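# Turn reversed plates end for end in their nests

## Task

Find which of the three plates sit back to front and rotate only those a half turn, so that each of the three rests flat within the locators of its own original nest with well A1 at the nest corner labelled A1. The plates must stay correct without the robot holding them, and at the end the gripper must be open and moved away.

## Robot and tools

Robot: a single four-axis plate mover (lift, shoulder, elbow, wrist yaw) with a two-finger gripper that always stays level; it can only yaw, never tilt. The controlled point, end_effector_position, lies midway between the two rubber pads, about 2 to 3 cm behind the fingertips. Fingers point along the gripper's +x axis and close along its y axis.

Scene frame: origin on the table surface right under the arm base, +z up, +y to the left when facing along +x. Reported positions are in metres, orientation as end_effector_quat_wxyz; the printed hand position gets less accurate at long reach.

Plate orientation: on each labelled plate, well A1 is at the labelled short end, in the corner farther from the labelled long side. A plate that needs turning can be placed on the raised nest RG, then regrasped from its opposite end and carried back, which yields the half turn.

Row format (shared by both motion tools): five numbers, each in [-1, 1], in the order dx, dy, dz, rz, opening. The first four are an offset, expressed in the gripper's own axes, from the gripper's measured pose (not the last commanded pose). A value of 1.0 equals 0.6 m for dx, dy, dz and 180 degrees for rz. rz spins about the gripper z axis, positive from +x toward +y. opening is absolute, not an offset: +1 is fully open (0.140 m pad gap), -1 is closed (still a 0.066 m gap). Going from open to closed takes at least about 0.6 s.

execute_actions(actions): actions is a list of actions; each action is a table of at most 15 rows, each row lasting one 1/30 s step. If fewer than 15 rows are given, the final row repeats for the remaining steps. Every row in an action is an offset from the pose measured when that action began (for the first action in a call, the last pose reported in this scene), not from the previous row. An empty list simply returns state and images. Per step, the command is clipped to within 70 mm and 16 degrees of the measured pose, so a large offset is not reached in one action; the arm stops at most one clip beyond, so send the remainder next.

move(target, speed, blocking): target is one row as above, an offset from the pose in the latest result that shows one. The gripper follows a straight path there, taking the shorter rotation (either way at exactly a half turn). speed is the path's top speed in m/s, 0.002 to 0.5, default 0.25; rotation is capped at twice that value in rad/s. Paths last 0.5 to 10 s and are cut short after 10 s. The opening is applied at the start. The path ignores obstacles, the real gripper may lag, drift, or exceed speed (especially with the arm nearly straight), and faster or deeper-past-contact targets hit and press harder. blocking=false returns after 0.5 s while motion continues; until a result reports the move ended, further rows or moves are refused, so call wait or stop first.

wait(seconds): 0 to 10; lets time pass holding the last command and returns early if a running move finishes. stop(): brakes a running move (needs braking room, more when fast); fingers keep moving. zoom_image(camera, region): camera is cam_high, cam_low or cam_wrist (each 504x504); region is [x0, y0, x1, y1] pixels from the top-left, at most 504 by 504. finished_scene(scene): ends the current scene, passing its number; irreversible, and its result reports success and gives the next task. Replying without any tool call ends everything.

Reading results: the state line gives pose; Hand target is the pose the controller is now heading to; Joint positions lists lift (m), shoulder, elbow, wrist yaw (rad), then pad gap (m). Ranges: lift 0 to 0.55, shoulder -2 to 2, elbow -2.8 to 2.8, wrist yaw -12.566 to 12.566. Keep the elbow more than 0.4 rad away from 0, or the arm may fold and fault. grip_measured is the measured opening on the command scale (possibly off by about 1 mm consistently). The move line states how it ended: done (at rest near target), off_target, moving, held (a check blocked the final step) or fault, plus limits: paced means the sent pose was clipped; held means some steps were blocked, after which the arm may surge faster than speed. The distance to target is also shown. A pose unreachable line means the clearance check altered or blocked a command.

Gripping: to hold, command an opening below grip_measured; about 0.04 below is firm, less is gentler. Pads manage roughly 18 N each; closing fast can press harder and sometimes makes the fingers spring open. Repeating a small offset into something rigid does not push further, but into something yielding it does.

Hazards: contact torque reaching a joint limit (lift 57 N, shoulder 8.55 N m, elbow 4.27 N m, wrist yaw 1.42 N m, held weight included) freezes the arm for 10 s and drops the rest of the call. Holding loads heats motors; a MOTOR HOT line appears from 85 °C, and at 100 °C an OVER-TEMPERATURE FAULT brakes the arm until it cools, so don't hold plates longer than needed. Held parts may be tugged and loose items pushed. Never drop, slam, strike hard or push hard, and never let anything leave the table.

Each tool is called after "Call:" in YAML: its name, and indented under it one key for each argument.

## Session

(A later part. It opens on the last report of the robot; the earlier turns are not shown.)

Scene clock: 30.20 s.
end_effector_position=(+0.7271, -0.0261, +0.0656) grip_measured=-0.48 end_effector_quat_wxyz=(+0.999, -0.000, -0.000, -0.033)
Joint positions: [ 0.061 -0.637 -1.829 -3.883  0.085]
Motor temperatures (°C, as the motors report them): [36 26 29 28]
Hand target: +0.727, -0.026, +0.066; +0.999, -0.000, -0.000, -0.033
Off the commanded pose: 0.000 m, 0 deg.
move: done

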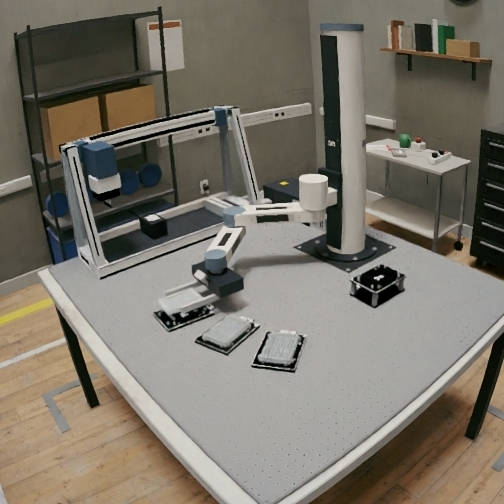

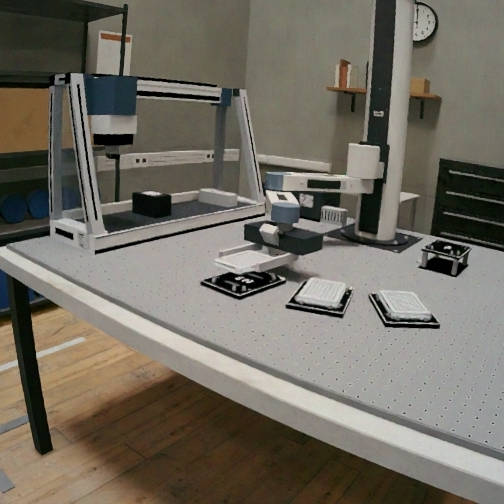

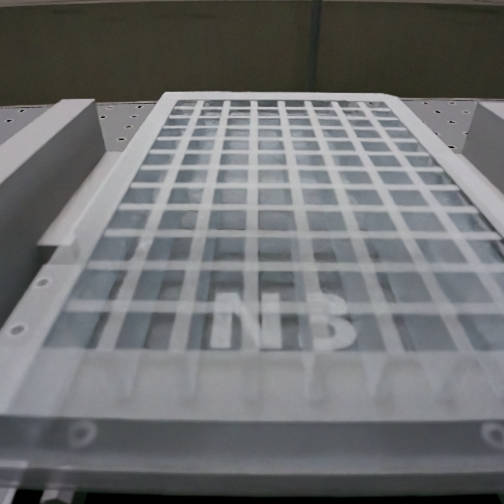

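Call:
move:
  target: [-0.43, 0.015, 0, 0.55, -0.53]
  speed: 0.45

Call:
move:
  target: [0, 0.0, -0.072, 0, -0.53]
  speed: 0.12

Call:
move:
  target: [0, 0.0, -0.0077, 0, -0.53]
  speed: 0.015

Call:
move:
  target: [0, 0.0, 0, 0, 0]

Call:
move:
  target: [0, 0.0, 0.06, 0, 0]
  speed: 0.2

Call:
move:
  target: [0, 0.0, 0, 0.98, 0]
  speed: 0.5

Call:
move:
  target: [0, 0.0, -0.0603, 0.02, 0]
  speed: 0.1

Scene clock: 32.77 s.
end_effector_position=(+0.4704, -0.0000, +0.0656) grip_measured=-0.48 end_effector_quat_wxyz=(+0.675, -0.000, -0.000, +0.738)
Joint positions: [ 0.061 -1.201 -1.409 -2.012  0.085]
Motor temperatures (°C, as the motors report them): [36 26 29 28]
Hand target: +0.470, +0.000, +0.066; +0.674, -0.000, -0.000, +0.738
Off the commanded pose: 0.000 m, 0 deg.
move: done

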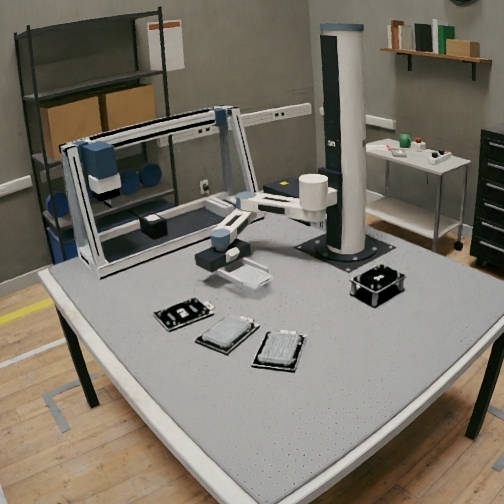

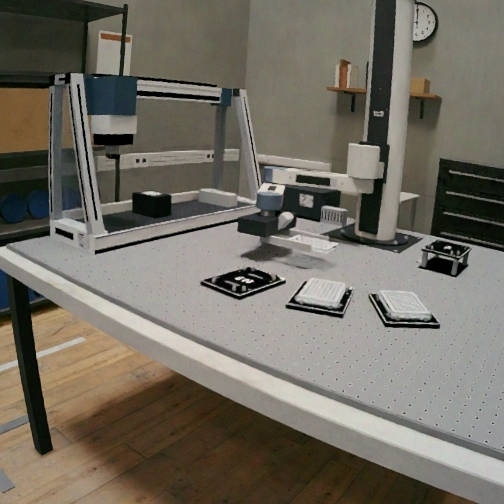

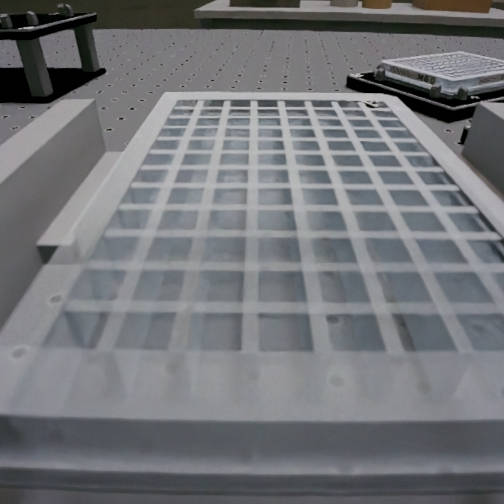

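Scene clock: 33.50 s.
end_effector_position=(+0.4704, -0.0000, +0.0223) grip_measured=-0.48 end_effector_quat_wxyz=(+0.675, -0.000, -0.000, +0.738)
Joint positions: [ 0.017 -1.201 -1.409 -2.012  0.085]
Motor temperatures (°C, as the motors report them): [36 26 29 28]
Hand target: +0.470, -0.000, +0.022; +0.675, -0.000, -0.000, +0.738
Off the commanded pose: 0.000 m, 0 deg.
move: done

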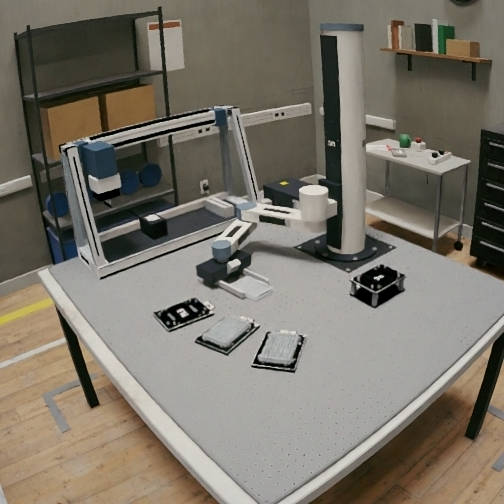

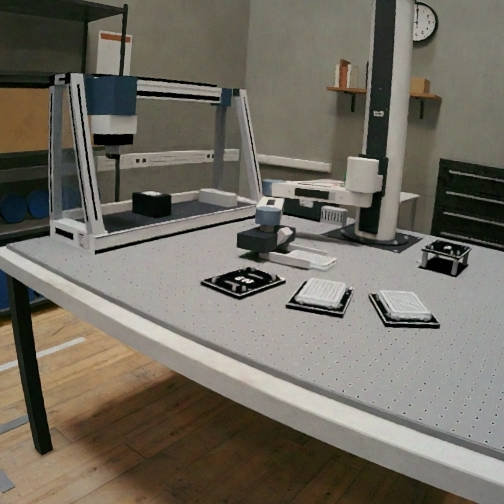

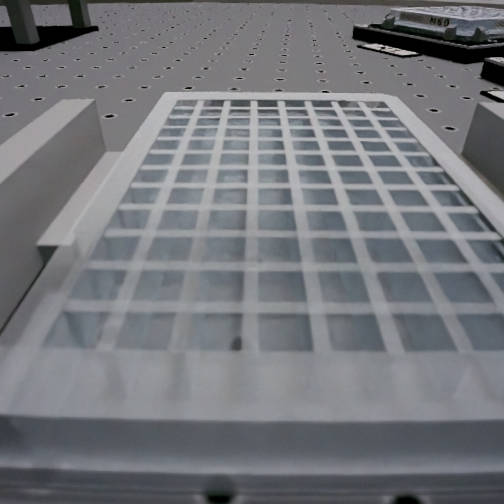

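Scene clock: 34.20 s.
end_effector_position=(+0.4704, -0.0000, +0.0177) grip_measured=-0.48 end_effector_quat_wxyz=(+0.675, -0.000, -0.000, +0.738)
Joint positions: [ 0.013 -1.201 -1.409 -2.012  0.085]
Motor temperatures (°C, as the motors report them): [36 26 29 28]
Hand target: +0.470, -0.000, +0.018; +0.675, -0.000, -0.000, +0.738
Off the commanded pose: 0.000 m, 0 deg.
move: done

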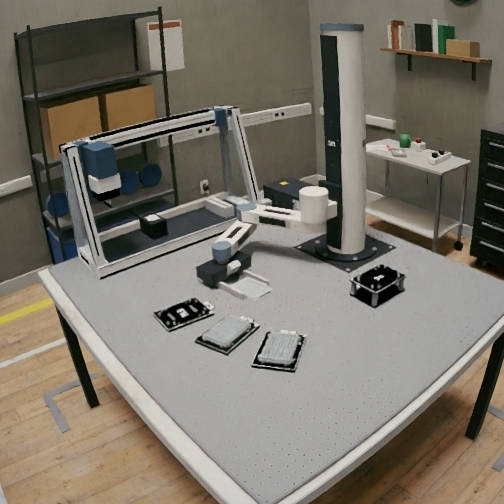

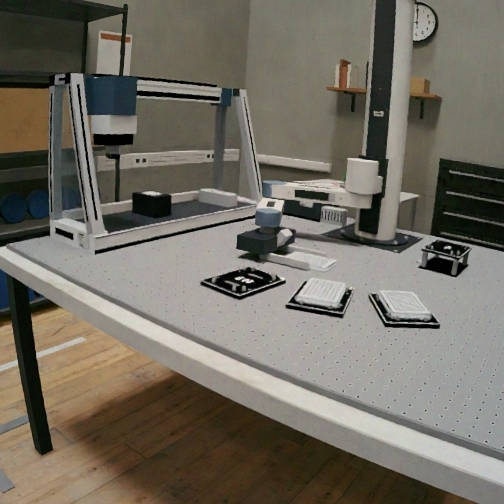

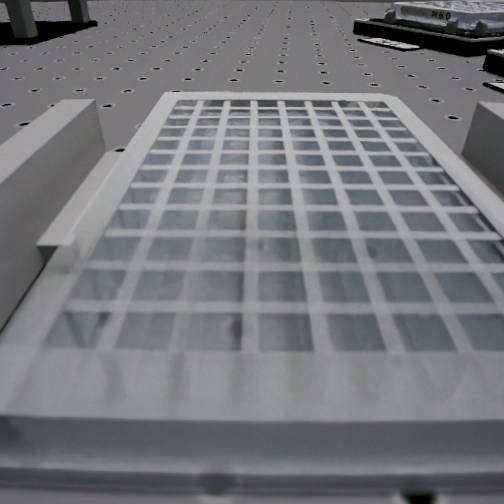

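Scene clock: 34.70 s.
end_effector_position=(+0.4704, -0.0000, +0.0177) grip_measured=+0.00 end_effector_quat_wxyz=(+0.675, -0.000, -0.000, +0.738)
Joint positions: [ 0.013 -1.201 -1.409 -2.012  0.103]
Motor temperatures (°C, as the motors report them): [36 26 29 28]
Hand target: +0.470, -0.000, +0.018; +0.675, -0.000, -0.000, +0.738
Off the commanded pose: 0.000 m, 0 deg.
move: done

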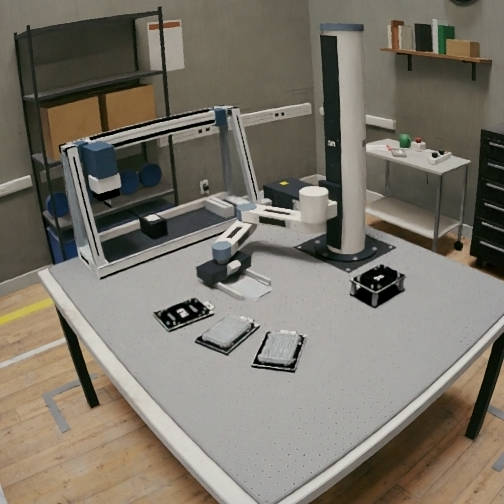

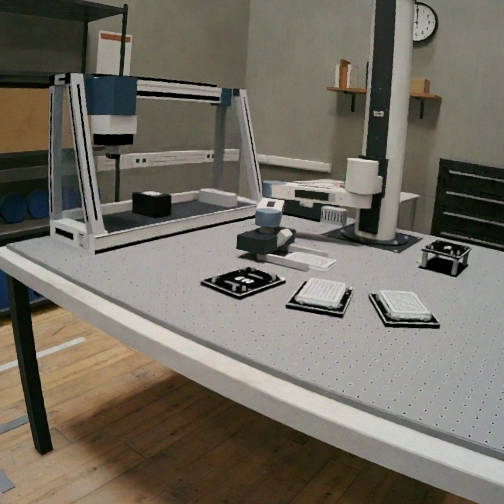

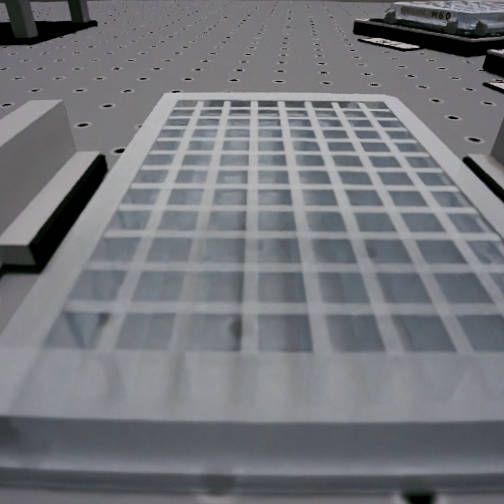

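Scene clock: 35.40 s.
end_effector_position=(+0.4704, -0.0000, +0.0538) grip_measured=+0.00 end_effector_quat_wxyz=(+0.675, -0.000, -0.000, +0.738)
Joint positions: [ 0.049 -1.201 -1.409 -2.012  0.103]
Motor temperatures (°C, as the motors report them): [36 26 29 28]
Hand target: +0.470, -0.000, +0.054; +0.675, -0.000, -0.000, +0.738
Off the commanded pose: 0.000 m, 0 deg.
move: done

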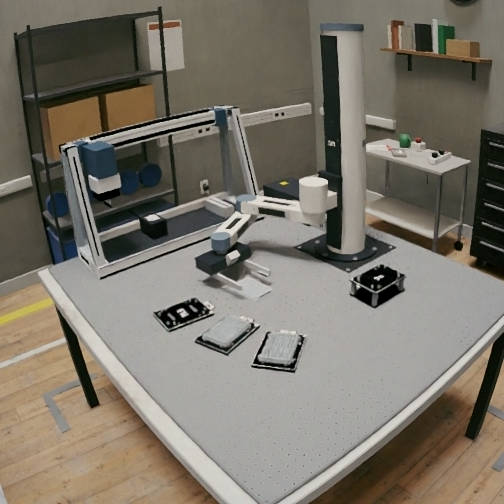

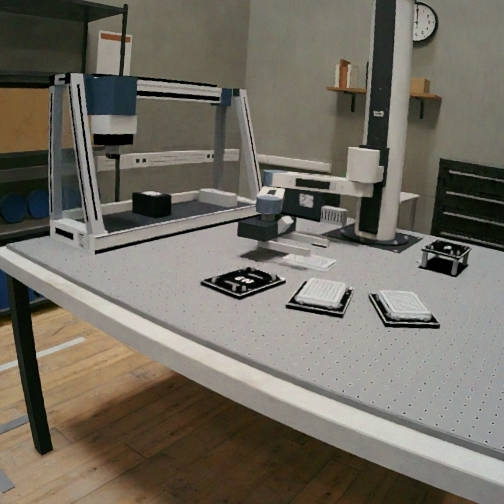

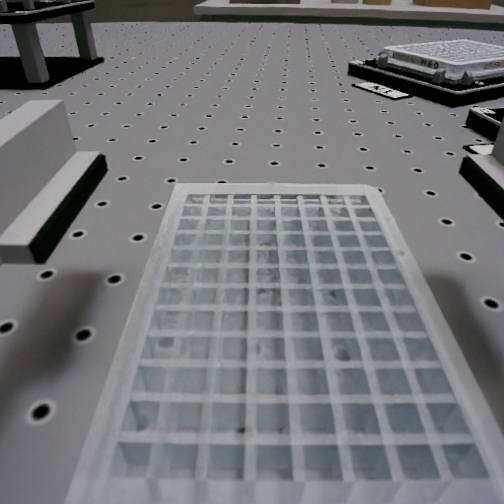

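Scene clock: 38.90 s.
end_effector_position=(+0.4702, +0.0001, +0.0538) grip_measured=+0.00 end_effector_quat_wxyz=(+0.717, +0.000, +0.000, -0.697)
Joint positions: [ 0.049 -0.358 -1.334  0.149  0.103]
Motor temperatures (°C, as the motors report them): [36 26 29 28]
Hand target: +0.470, +0.000, +0.054; +0.717, +0.000, +0.000, -0.697
Off the commanded pose: 0.000 m, 0 deg.
move: done

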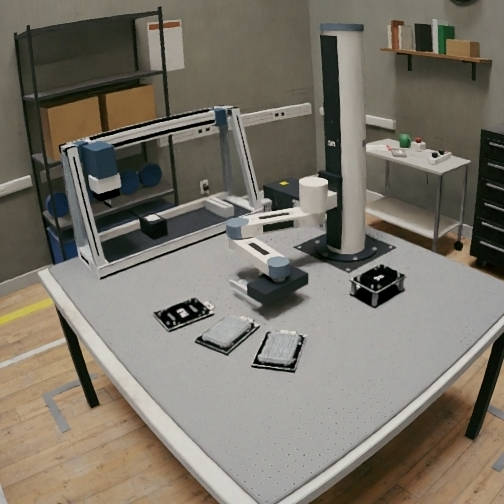

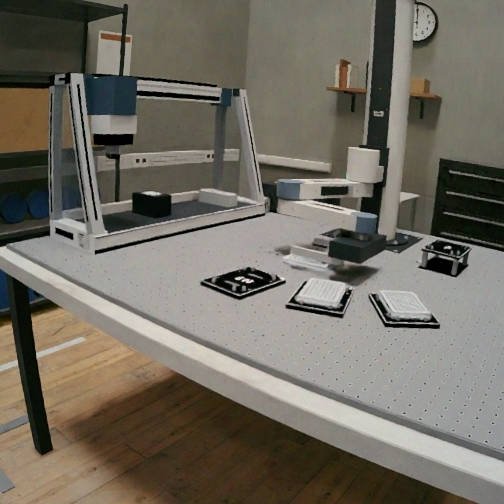

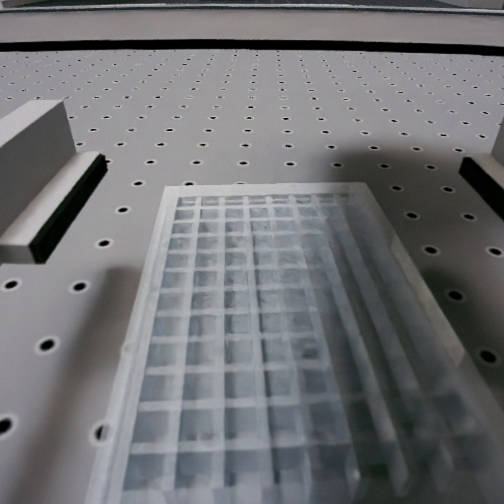

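Scene clock: 39.63 s.
end_effector_position=(+0.4701, +0.0002, +0.0175) grip_measured=+0.00 end_effector_quat_wxyz=(+0.738, +0.000, +0.000, -0.675)
Joint positions: [ 0.013 -0.363 -1.295  0.177  0.103]
Motor temperatures (°C, as the motors report them): [36 26 29 28]
Hand target: +0.470, +0.000, +0.018; +0.738, +0.000, +0.000, -0.675
Off the commanded pose: 0.000 m, 0 deg.
move: done

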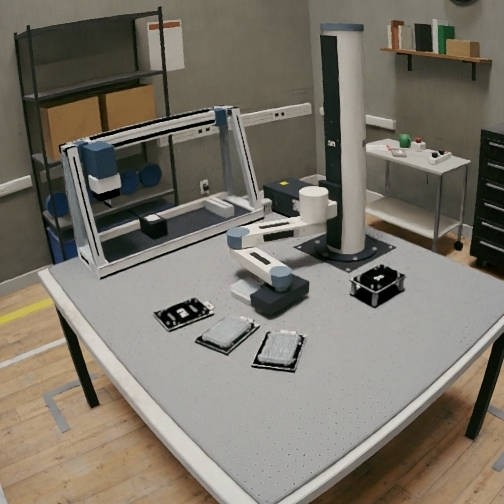

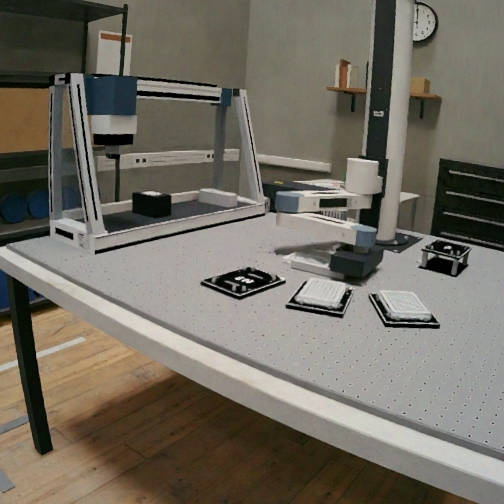

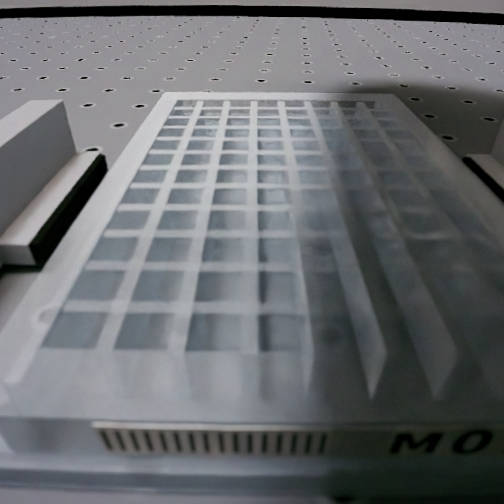

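Call:
move:
  target: [0, 0.0, 0, 0, -0.42]

Call:
move:
  target: [0, 0.0, 0, 0, -0.53]

Call:
move:
  target: [0, 0.0, 0.08, 0, -0.53]
  speed: 0.15

Call:
move:
  target: [0.0821, 0.4227, 0, 0.4503, -0.53]
  speed: 0.4

Call:
move:
  target: [0, 0.0, -0.04, 0, -0.53]
  speed: 0.1

Scene clock: 40.60 s.
end_effector_position=(+0.4701, +0.0002, +0.0175) grip_measured=-0.42 end_effector_quat_wxyz=(+0.738, +0.000, +0.000, -0.675)
Joint positions: [ 0.013 -0.363 -1.295  0.177  0.087]
Motor temperatures (°C, as the motors report them): [36 26 29 28]
Hand target: +0.470, +0.000, +0.018; +0.738, +0.000, +0.000, -0.675
Off the commanded pose: 0.000 m, 0 deg.
move: done

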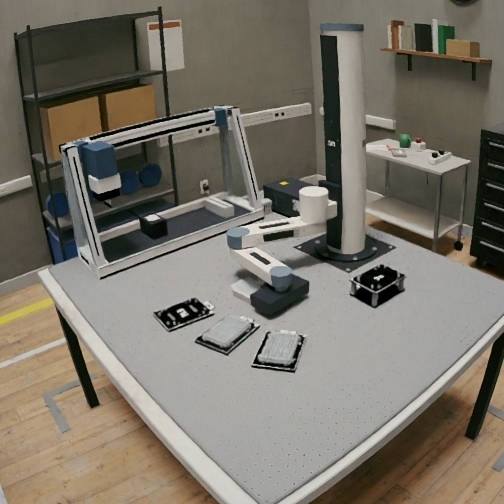

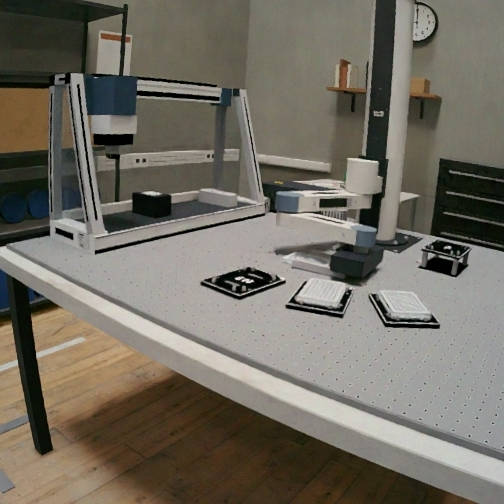

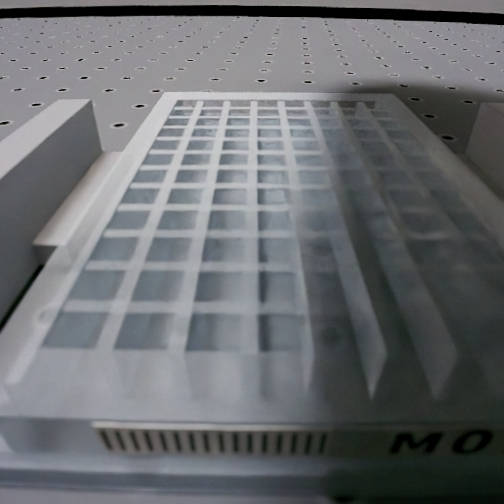

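Scene clock: 41.10 s.
end_effector_position=(+0.4701, +0.0002, +0.0175) grip_measured=-0.48 end_effector_quat_wxyz=(+0.738, +0.000, +0.000, -0.675)
Joint positions: [ 0.013 -0.363 -1.295  0.177  0.085]
Motor temperatures (°C, as the motors report them): [36 26 29 28]
Hand target: +0.470, +0.000, +0.018; +0.738, +0.000, +0.000, -0.675
Off the commanded pose: 0.000 m, 0 deg.
move: done

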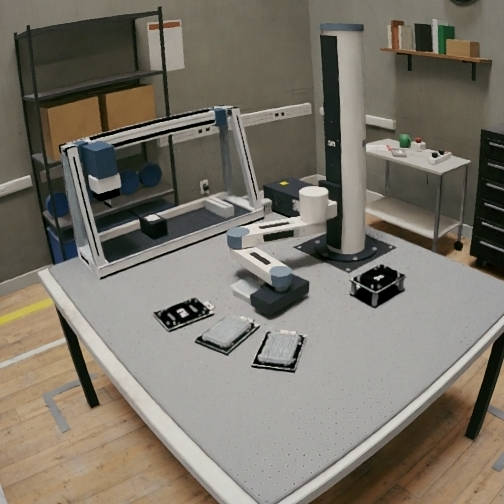

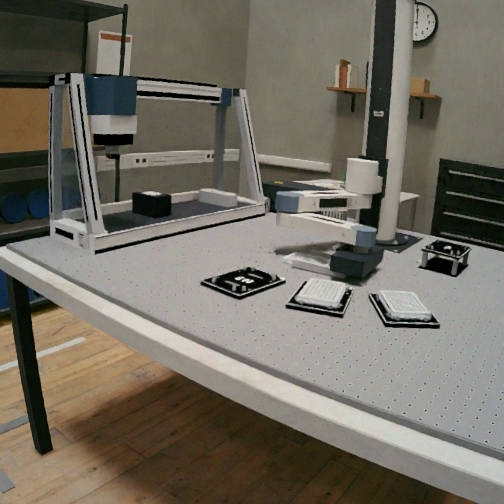

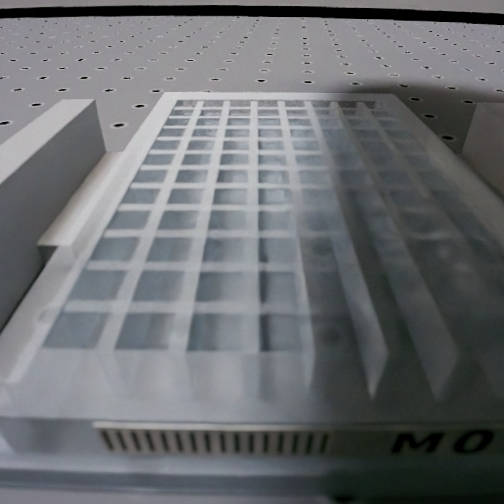

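Scene clock: 41.83 s.
end_effector_position=(+0.4701, +0.0002, +0.0656) grip_measured=-0.48 end_effector_quat_wxyz=(+0.738, +0.000, +0.000, -0.675)
Joint positions: [ 0.061 -0.363 -1.295  0.177  0.085]
Motor temperatures (°C, as the motors report them): [36 26 29 28]
Hand target: +0.470, +0.000, +0.066; +0.738, +0.000, +0.000, -0.675
Off the commanded pose: 0.000 m, 0 deg.
move: done

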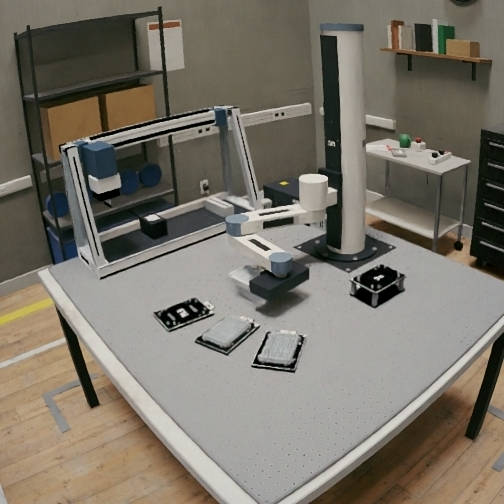

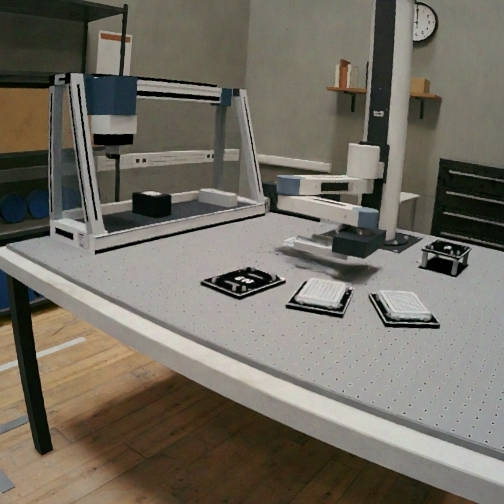

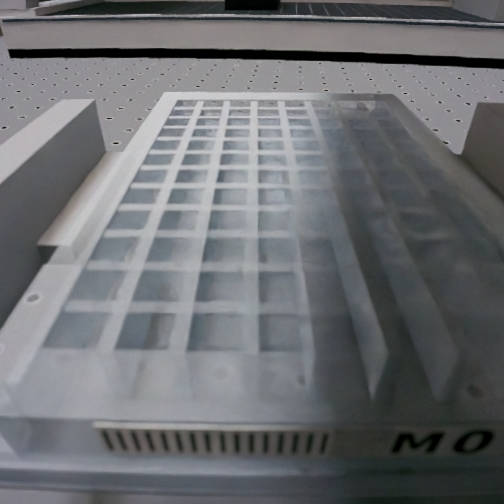

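Scene clock: 44.00 s.
end_effector_position=(+0.7272, -0.0263, +0.0656) grip_measured=-0.48 end_effector_quat_wxyz=(+0.999, +0.000, +0.000, -0.034)
Joint positions: [ 0.061 -0.638 -1.83   2.401  0.085]
Motor temperatures (°C, as the motors report them): [36 26 29 28]
Hand target: +0.727, -0.026, +0.066; +0.999, +0.000, +0.000, -0.033
Off the commanded pose: 0.000 m, 0 deg.
move: done

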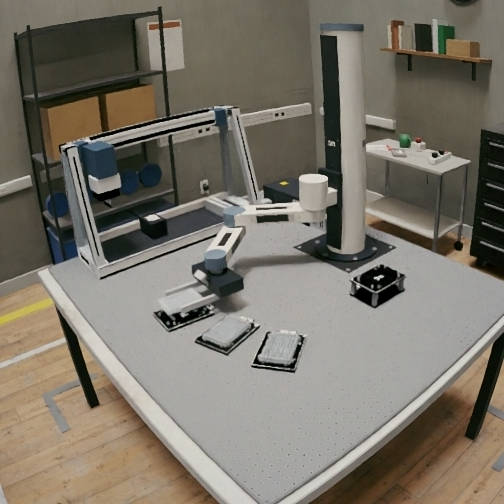

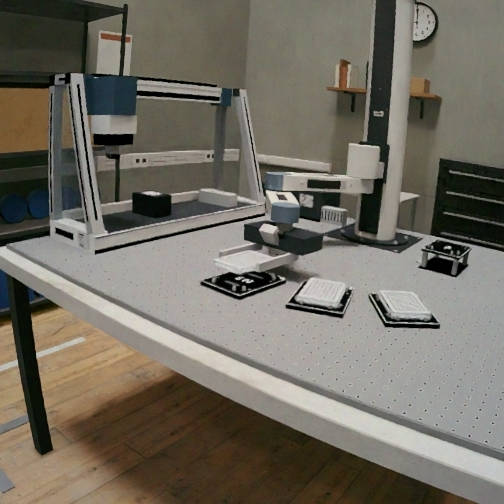

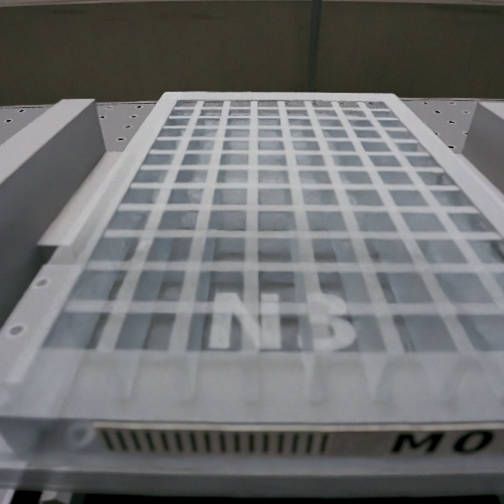

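Scene clock: 44.70 s.
end_effector_position=(+0.7272, -0.0263, +0.0415) grip_measured=-0.48 end_effector_quat_wxyz=(+0.999, +0.000, +0.000, -0.034)
Joint positions: [ 0.036 -0.638 -1.83   2.401  0.085]
Motor temperatures (°C, as the motors report them): [36 26 29 28]
Hand target: +0.727, -0.026, +0.042; +0.999, +0.000, +0.000, -0.034
Off the commanded pose: 0.000 m, 0 deg.
move: done

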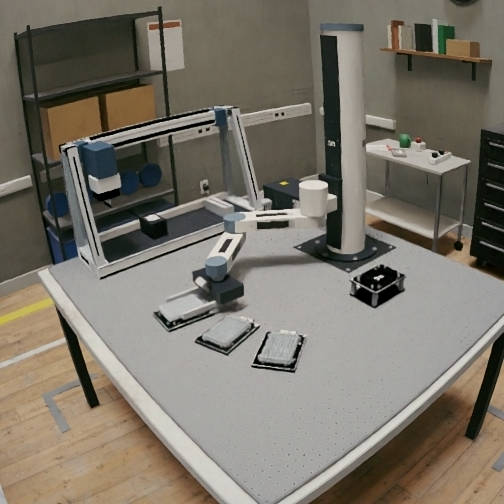

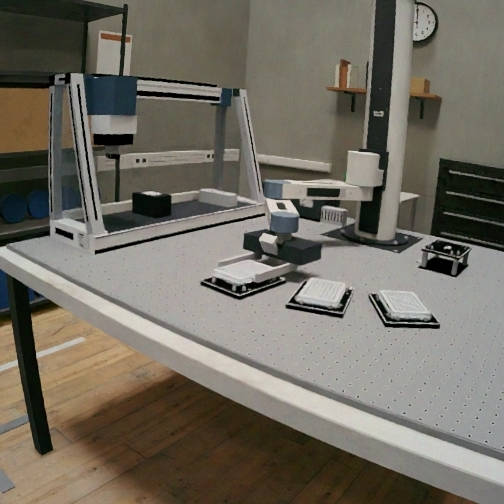

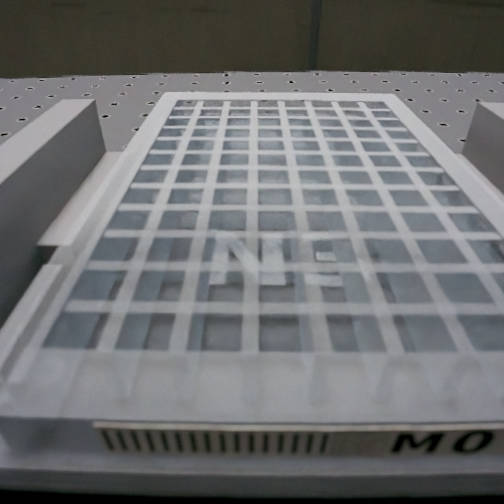

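Call:
move:
  target: [0, 0.0003, -0.0196, 0, -0.53]
  speed: 0.018

Scene clock: 45.80 s.
end_effector_position=(+0.7272, -0.0262, +0.0297) grip_measured=-0.48 end_effector_quat_wxyz=(+0.999, +0.000, +0.000, -0.033)
Joint positions: [ 0.025 -0.637 -1.83   2.401  0.085]
Motor temperatures (°C, as the motors report them): [36 26 29 28]
Hand target: +0.727, -0.026, +0.030; +0.999, +0.000, +0.000, -0.034
Off the commanded pose: 0.000 m, 0 deg.
move: done

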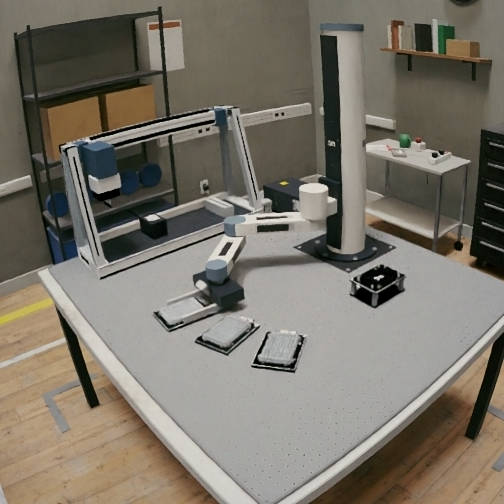

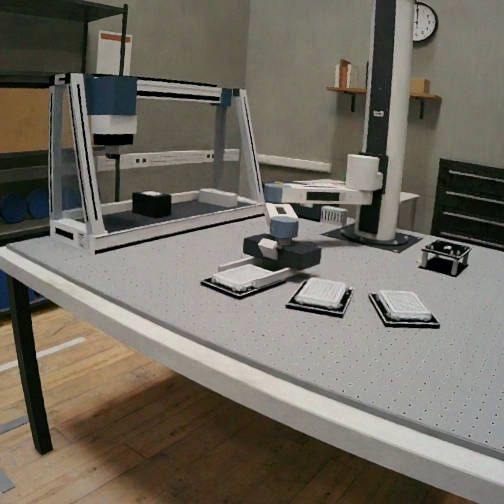

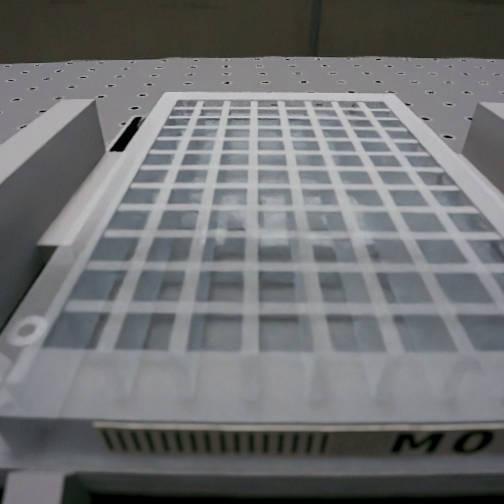

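Call:
move:
  target: [0, 0.0, 0, 0, 0.2]

Call:
move:
  target: [0, 0.0, 0.05, 0, 0.2]
  speed: 0.2

Call:
move:
  target: [-0.3, 0.1, 0.25, 0.05, 1]
  speed: 0.4

Scene clock: 46.50 s.
end_effector_position=(+0.7272, -0.0262, +0.0297) grip_measured=+0.20 end_effector_quat_wxyz=(+0.999, +0.000, +0.000, -0.033)
Joint positions: [ 0.025 -0.637 -1.83   2.401  0.11 ]
Motor temperatures (°C, as the motors report them): [36 26 29 28]
Hand target: +0.727, -0.026, +0.030; +0.999, +0.000, +0.000, -0.033
Off the commanded pose: 0.000 m, 0 deg.
move: done

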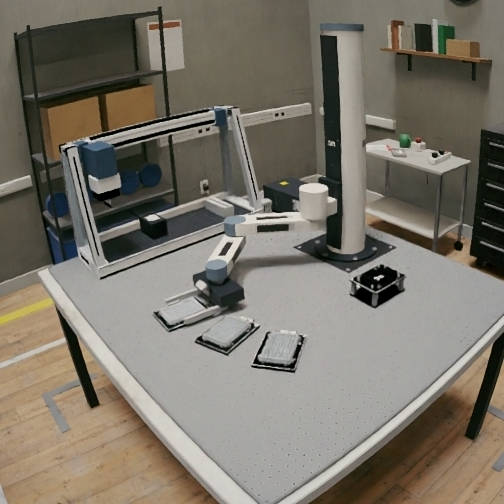

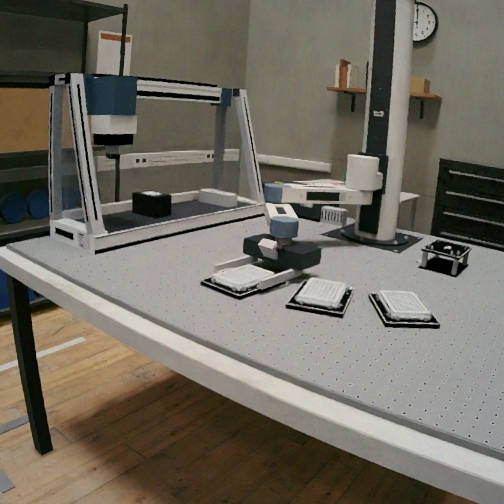

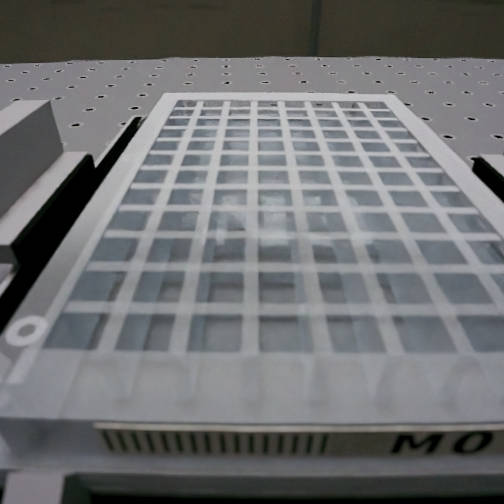

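Scene clock: 47.20 s.
end_effector_position=(+0.7272, -0.0262, +0.0597) grip_measured=+0.20 end_effector_quat_wxyz=(+0.999, +0.000, +0.000, -0.033)
Joint positions: [ 0.055 -0.637 -1.83   2.401  0.11 ]
Motor temperatures (°C, as the motors report them): [36 26 29 28]
Hand target: +0.727, -0.026, +0.060; +0.999, +0.000, +0.000, -0.033
Off the commanded pose: 0.000 m, 0 deg.
move: done

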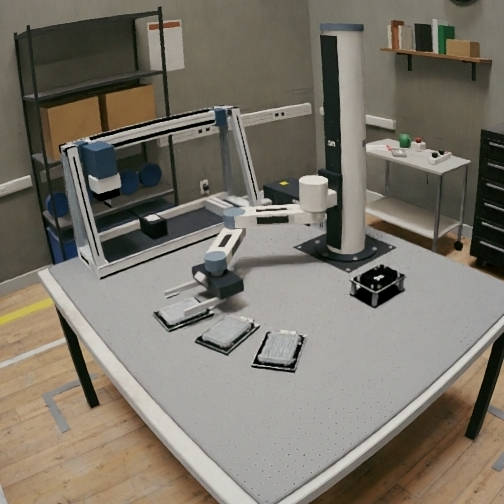

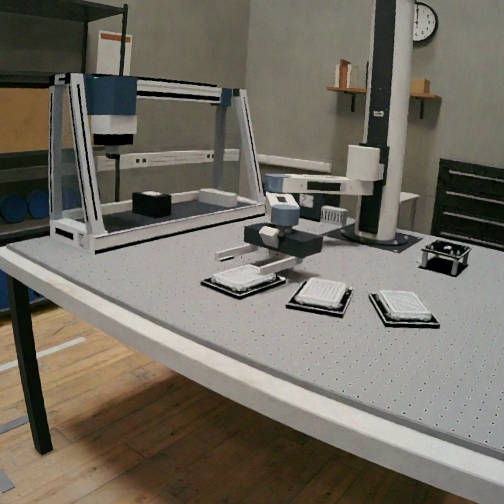

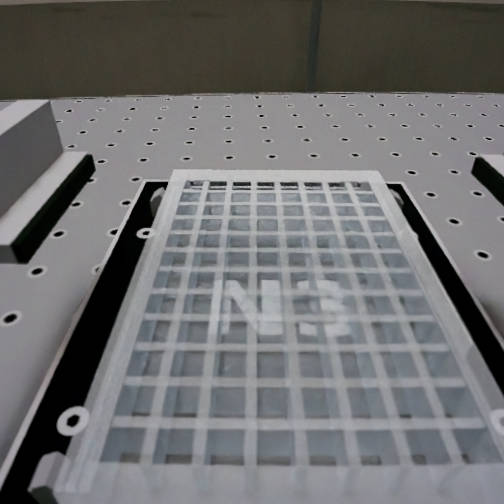

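Scene clock: 48.27 s.
end_effector_position=(+0.5516, +0.0457, +0.2098) grip_measured=+1.00 end_effector_quat_wxyz=(+0.999, +0.000, +0.000, +0.045)
Joint positions: [ 0.205 -0.81  -0.946  1.847  0.14 ]
Motor temperatures (°C, as the motors report them): [36 26 29 28]
Hand target: +0.552, +0.046, +0.210; +0.999, +0.000, +0.000, +0.045
Off the commanded pose: 0.000 m, 0 deg.
move: done

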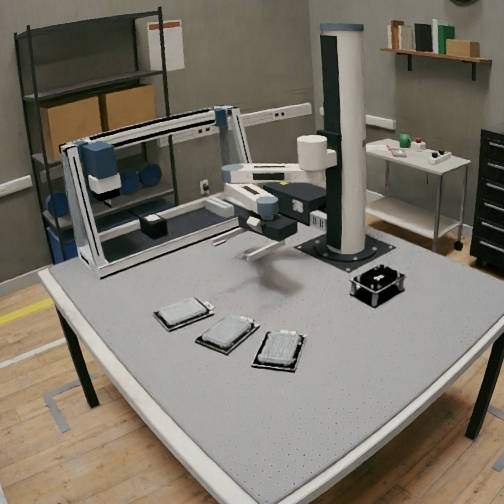

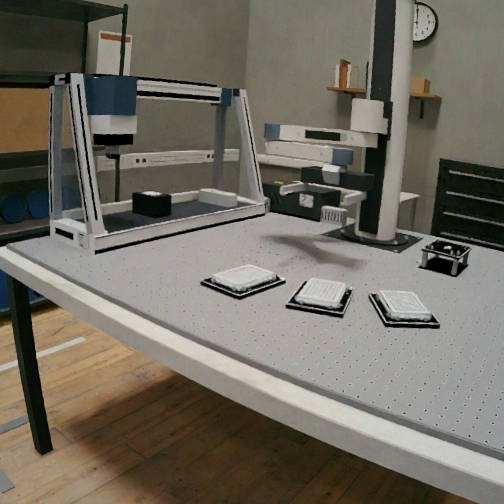

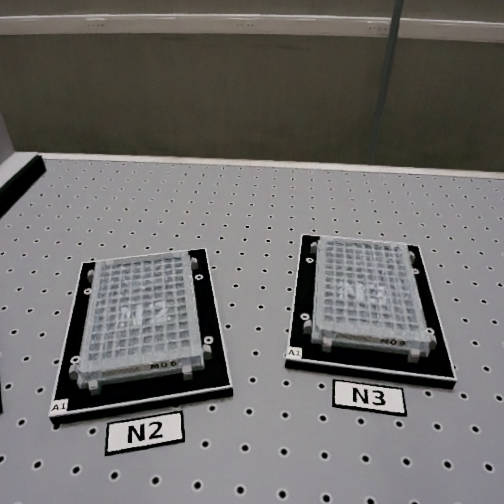

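Call:
finished_scene:
  scene: 2

The scene is finished: the task was done.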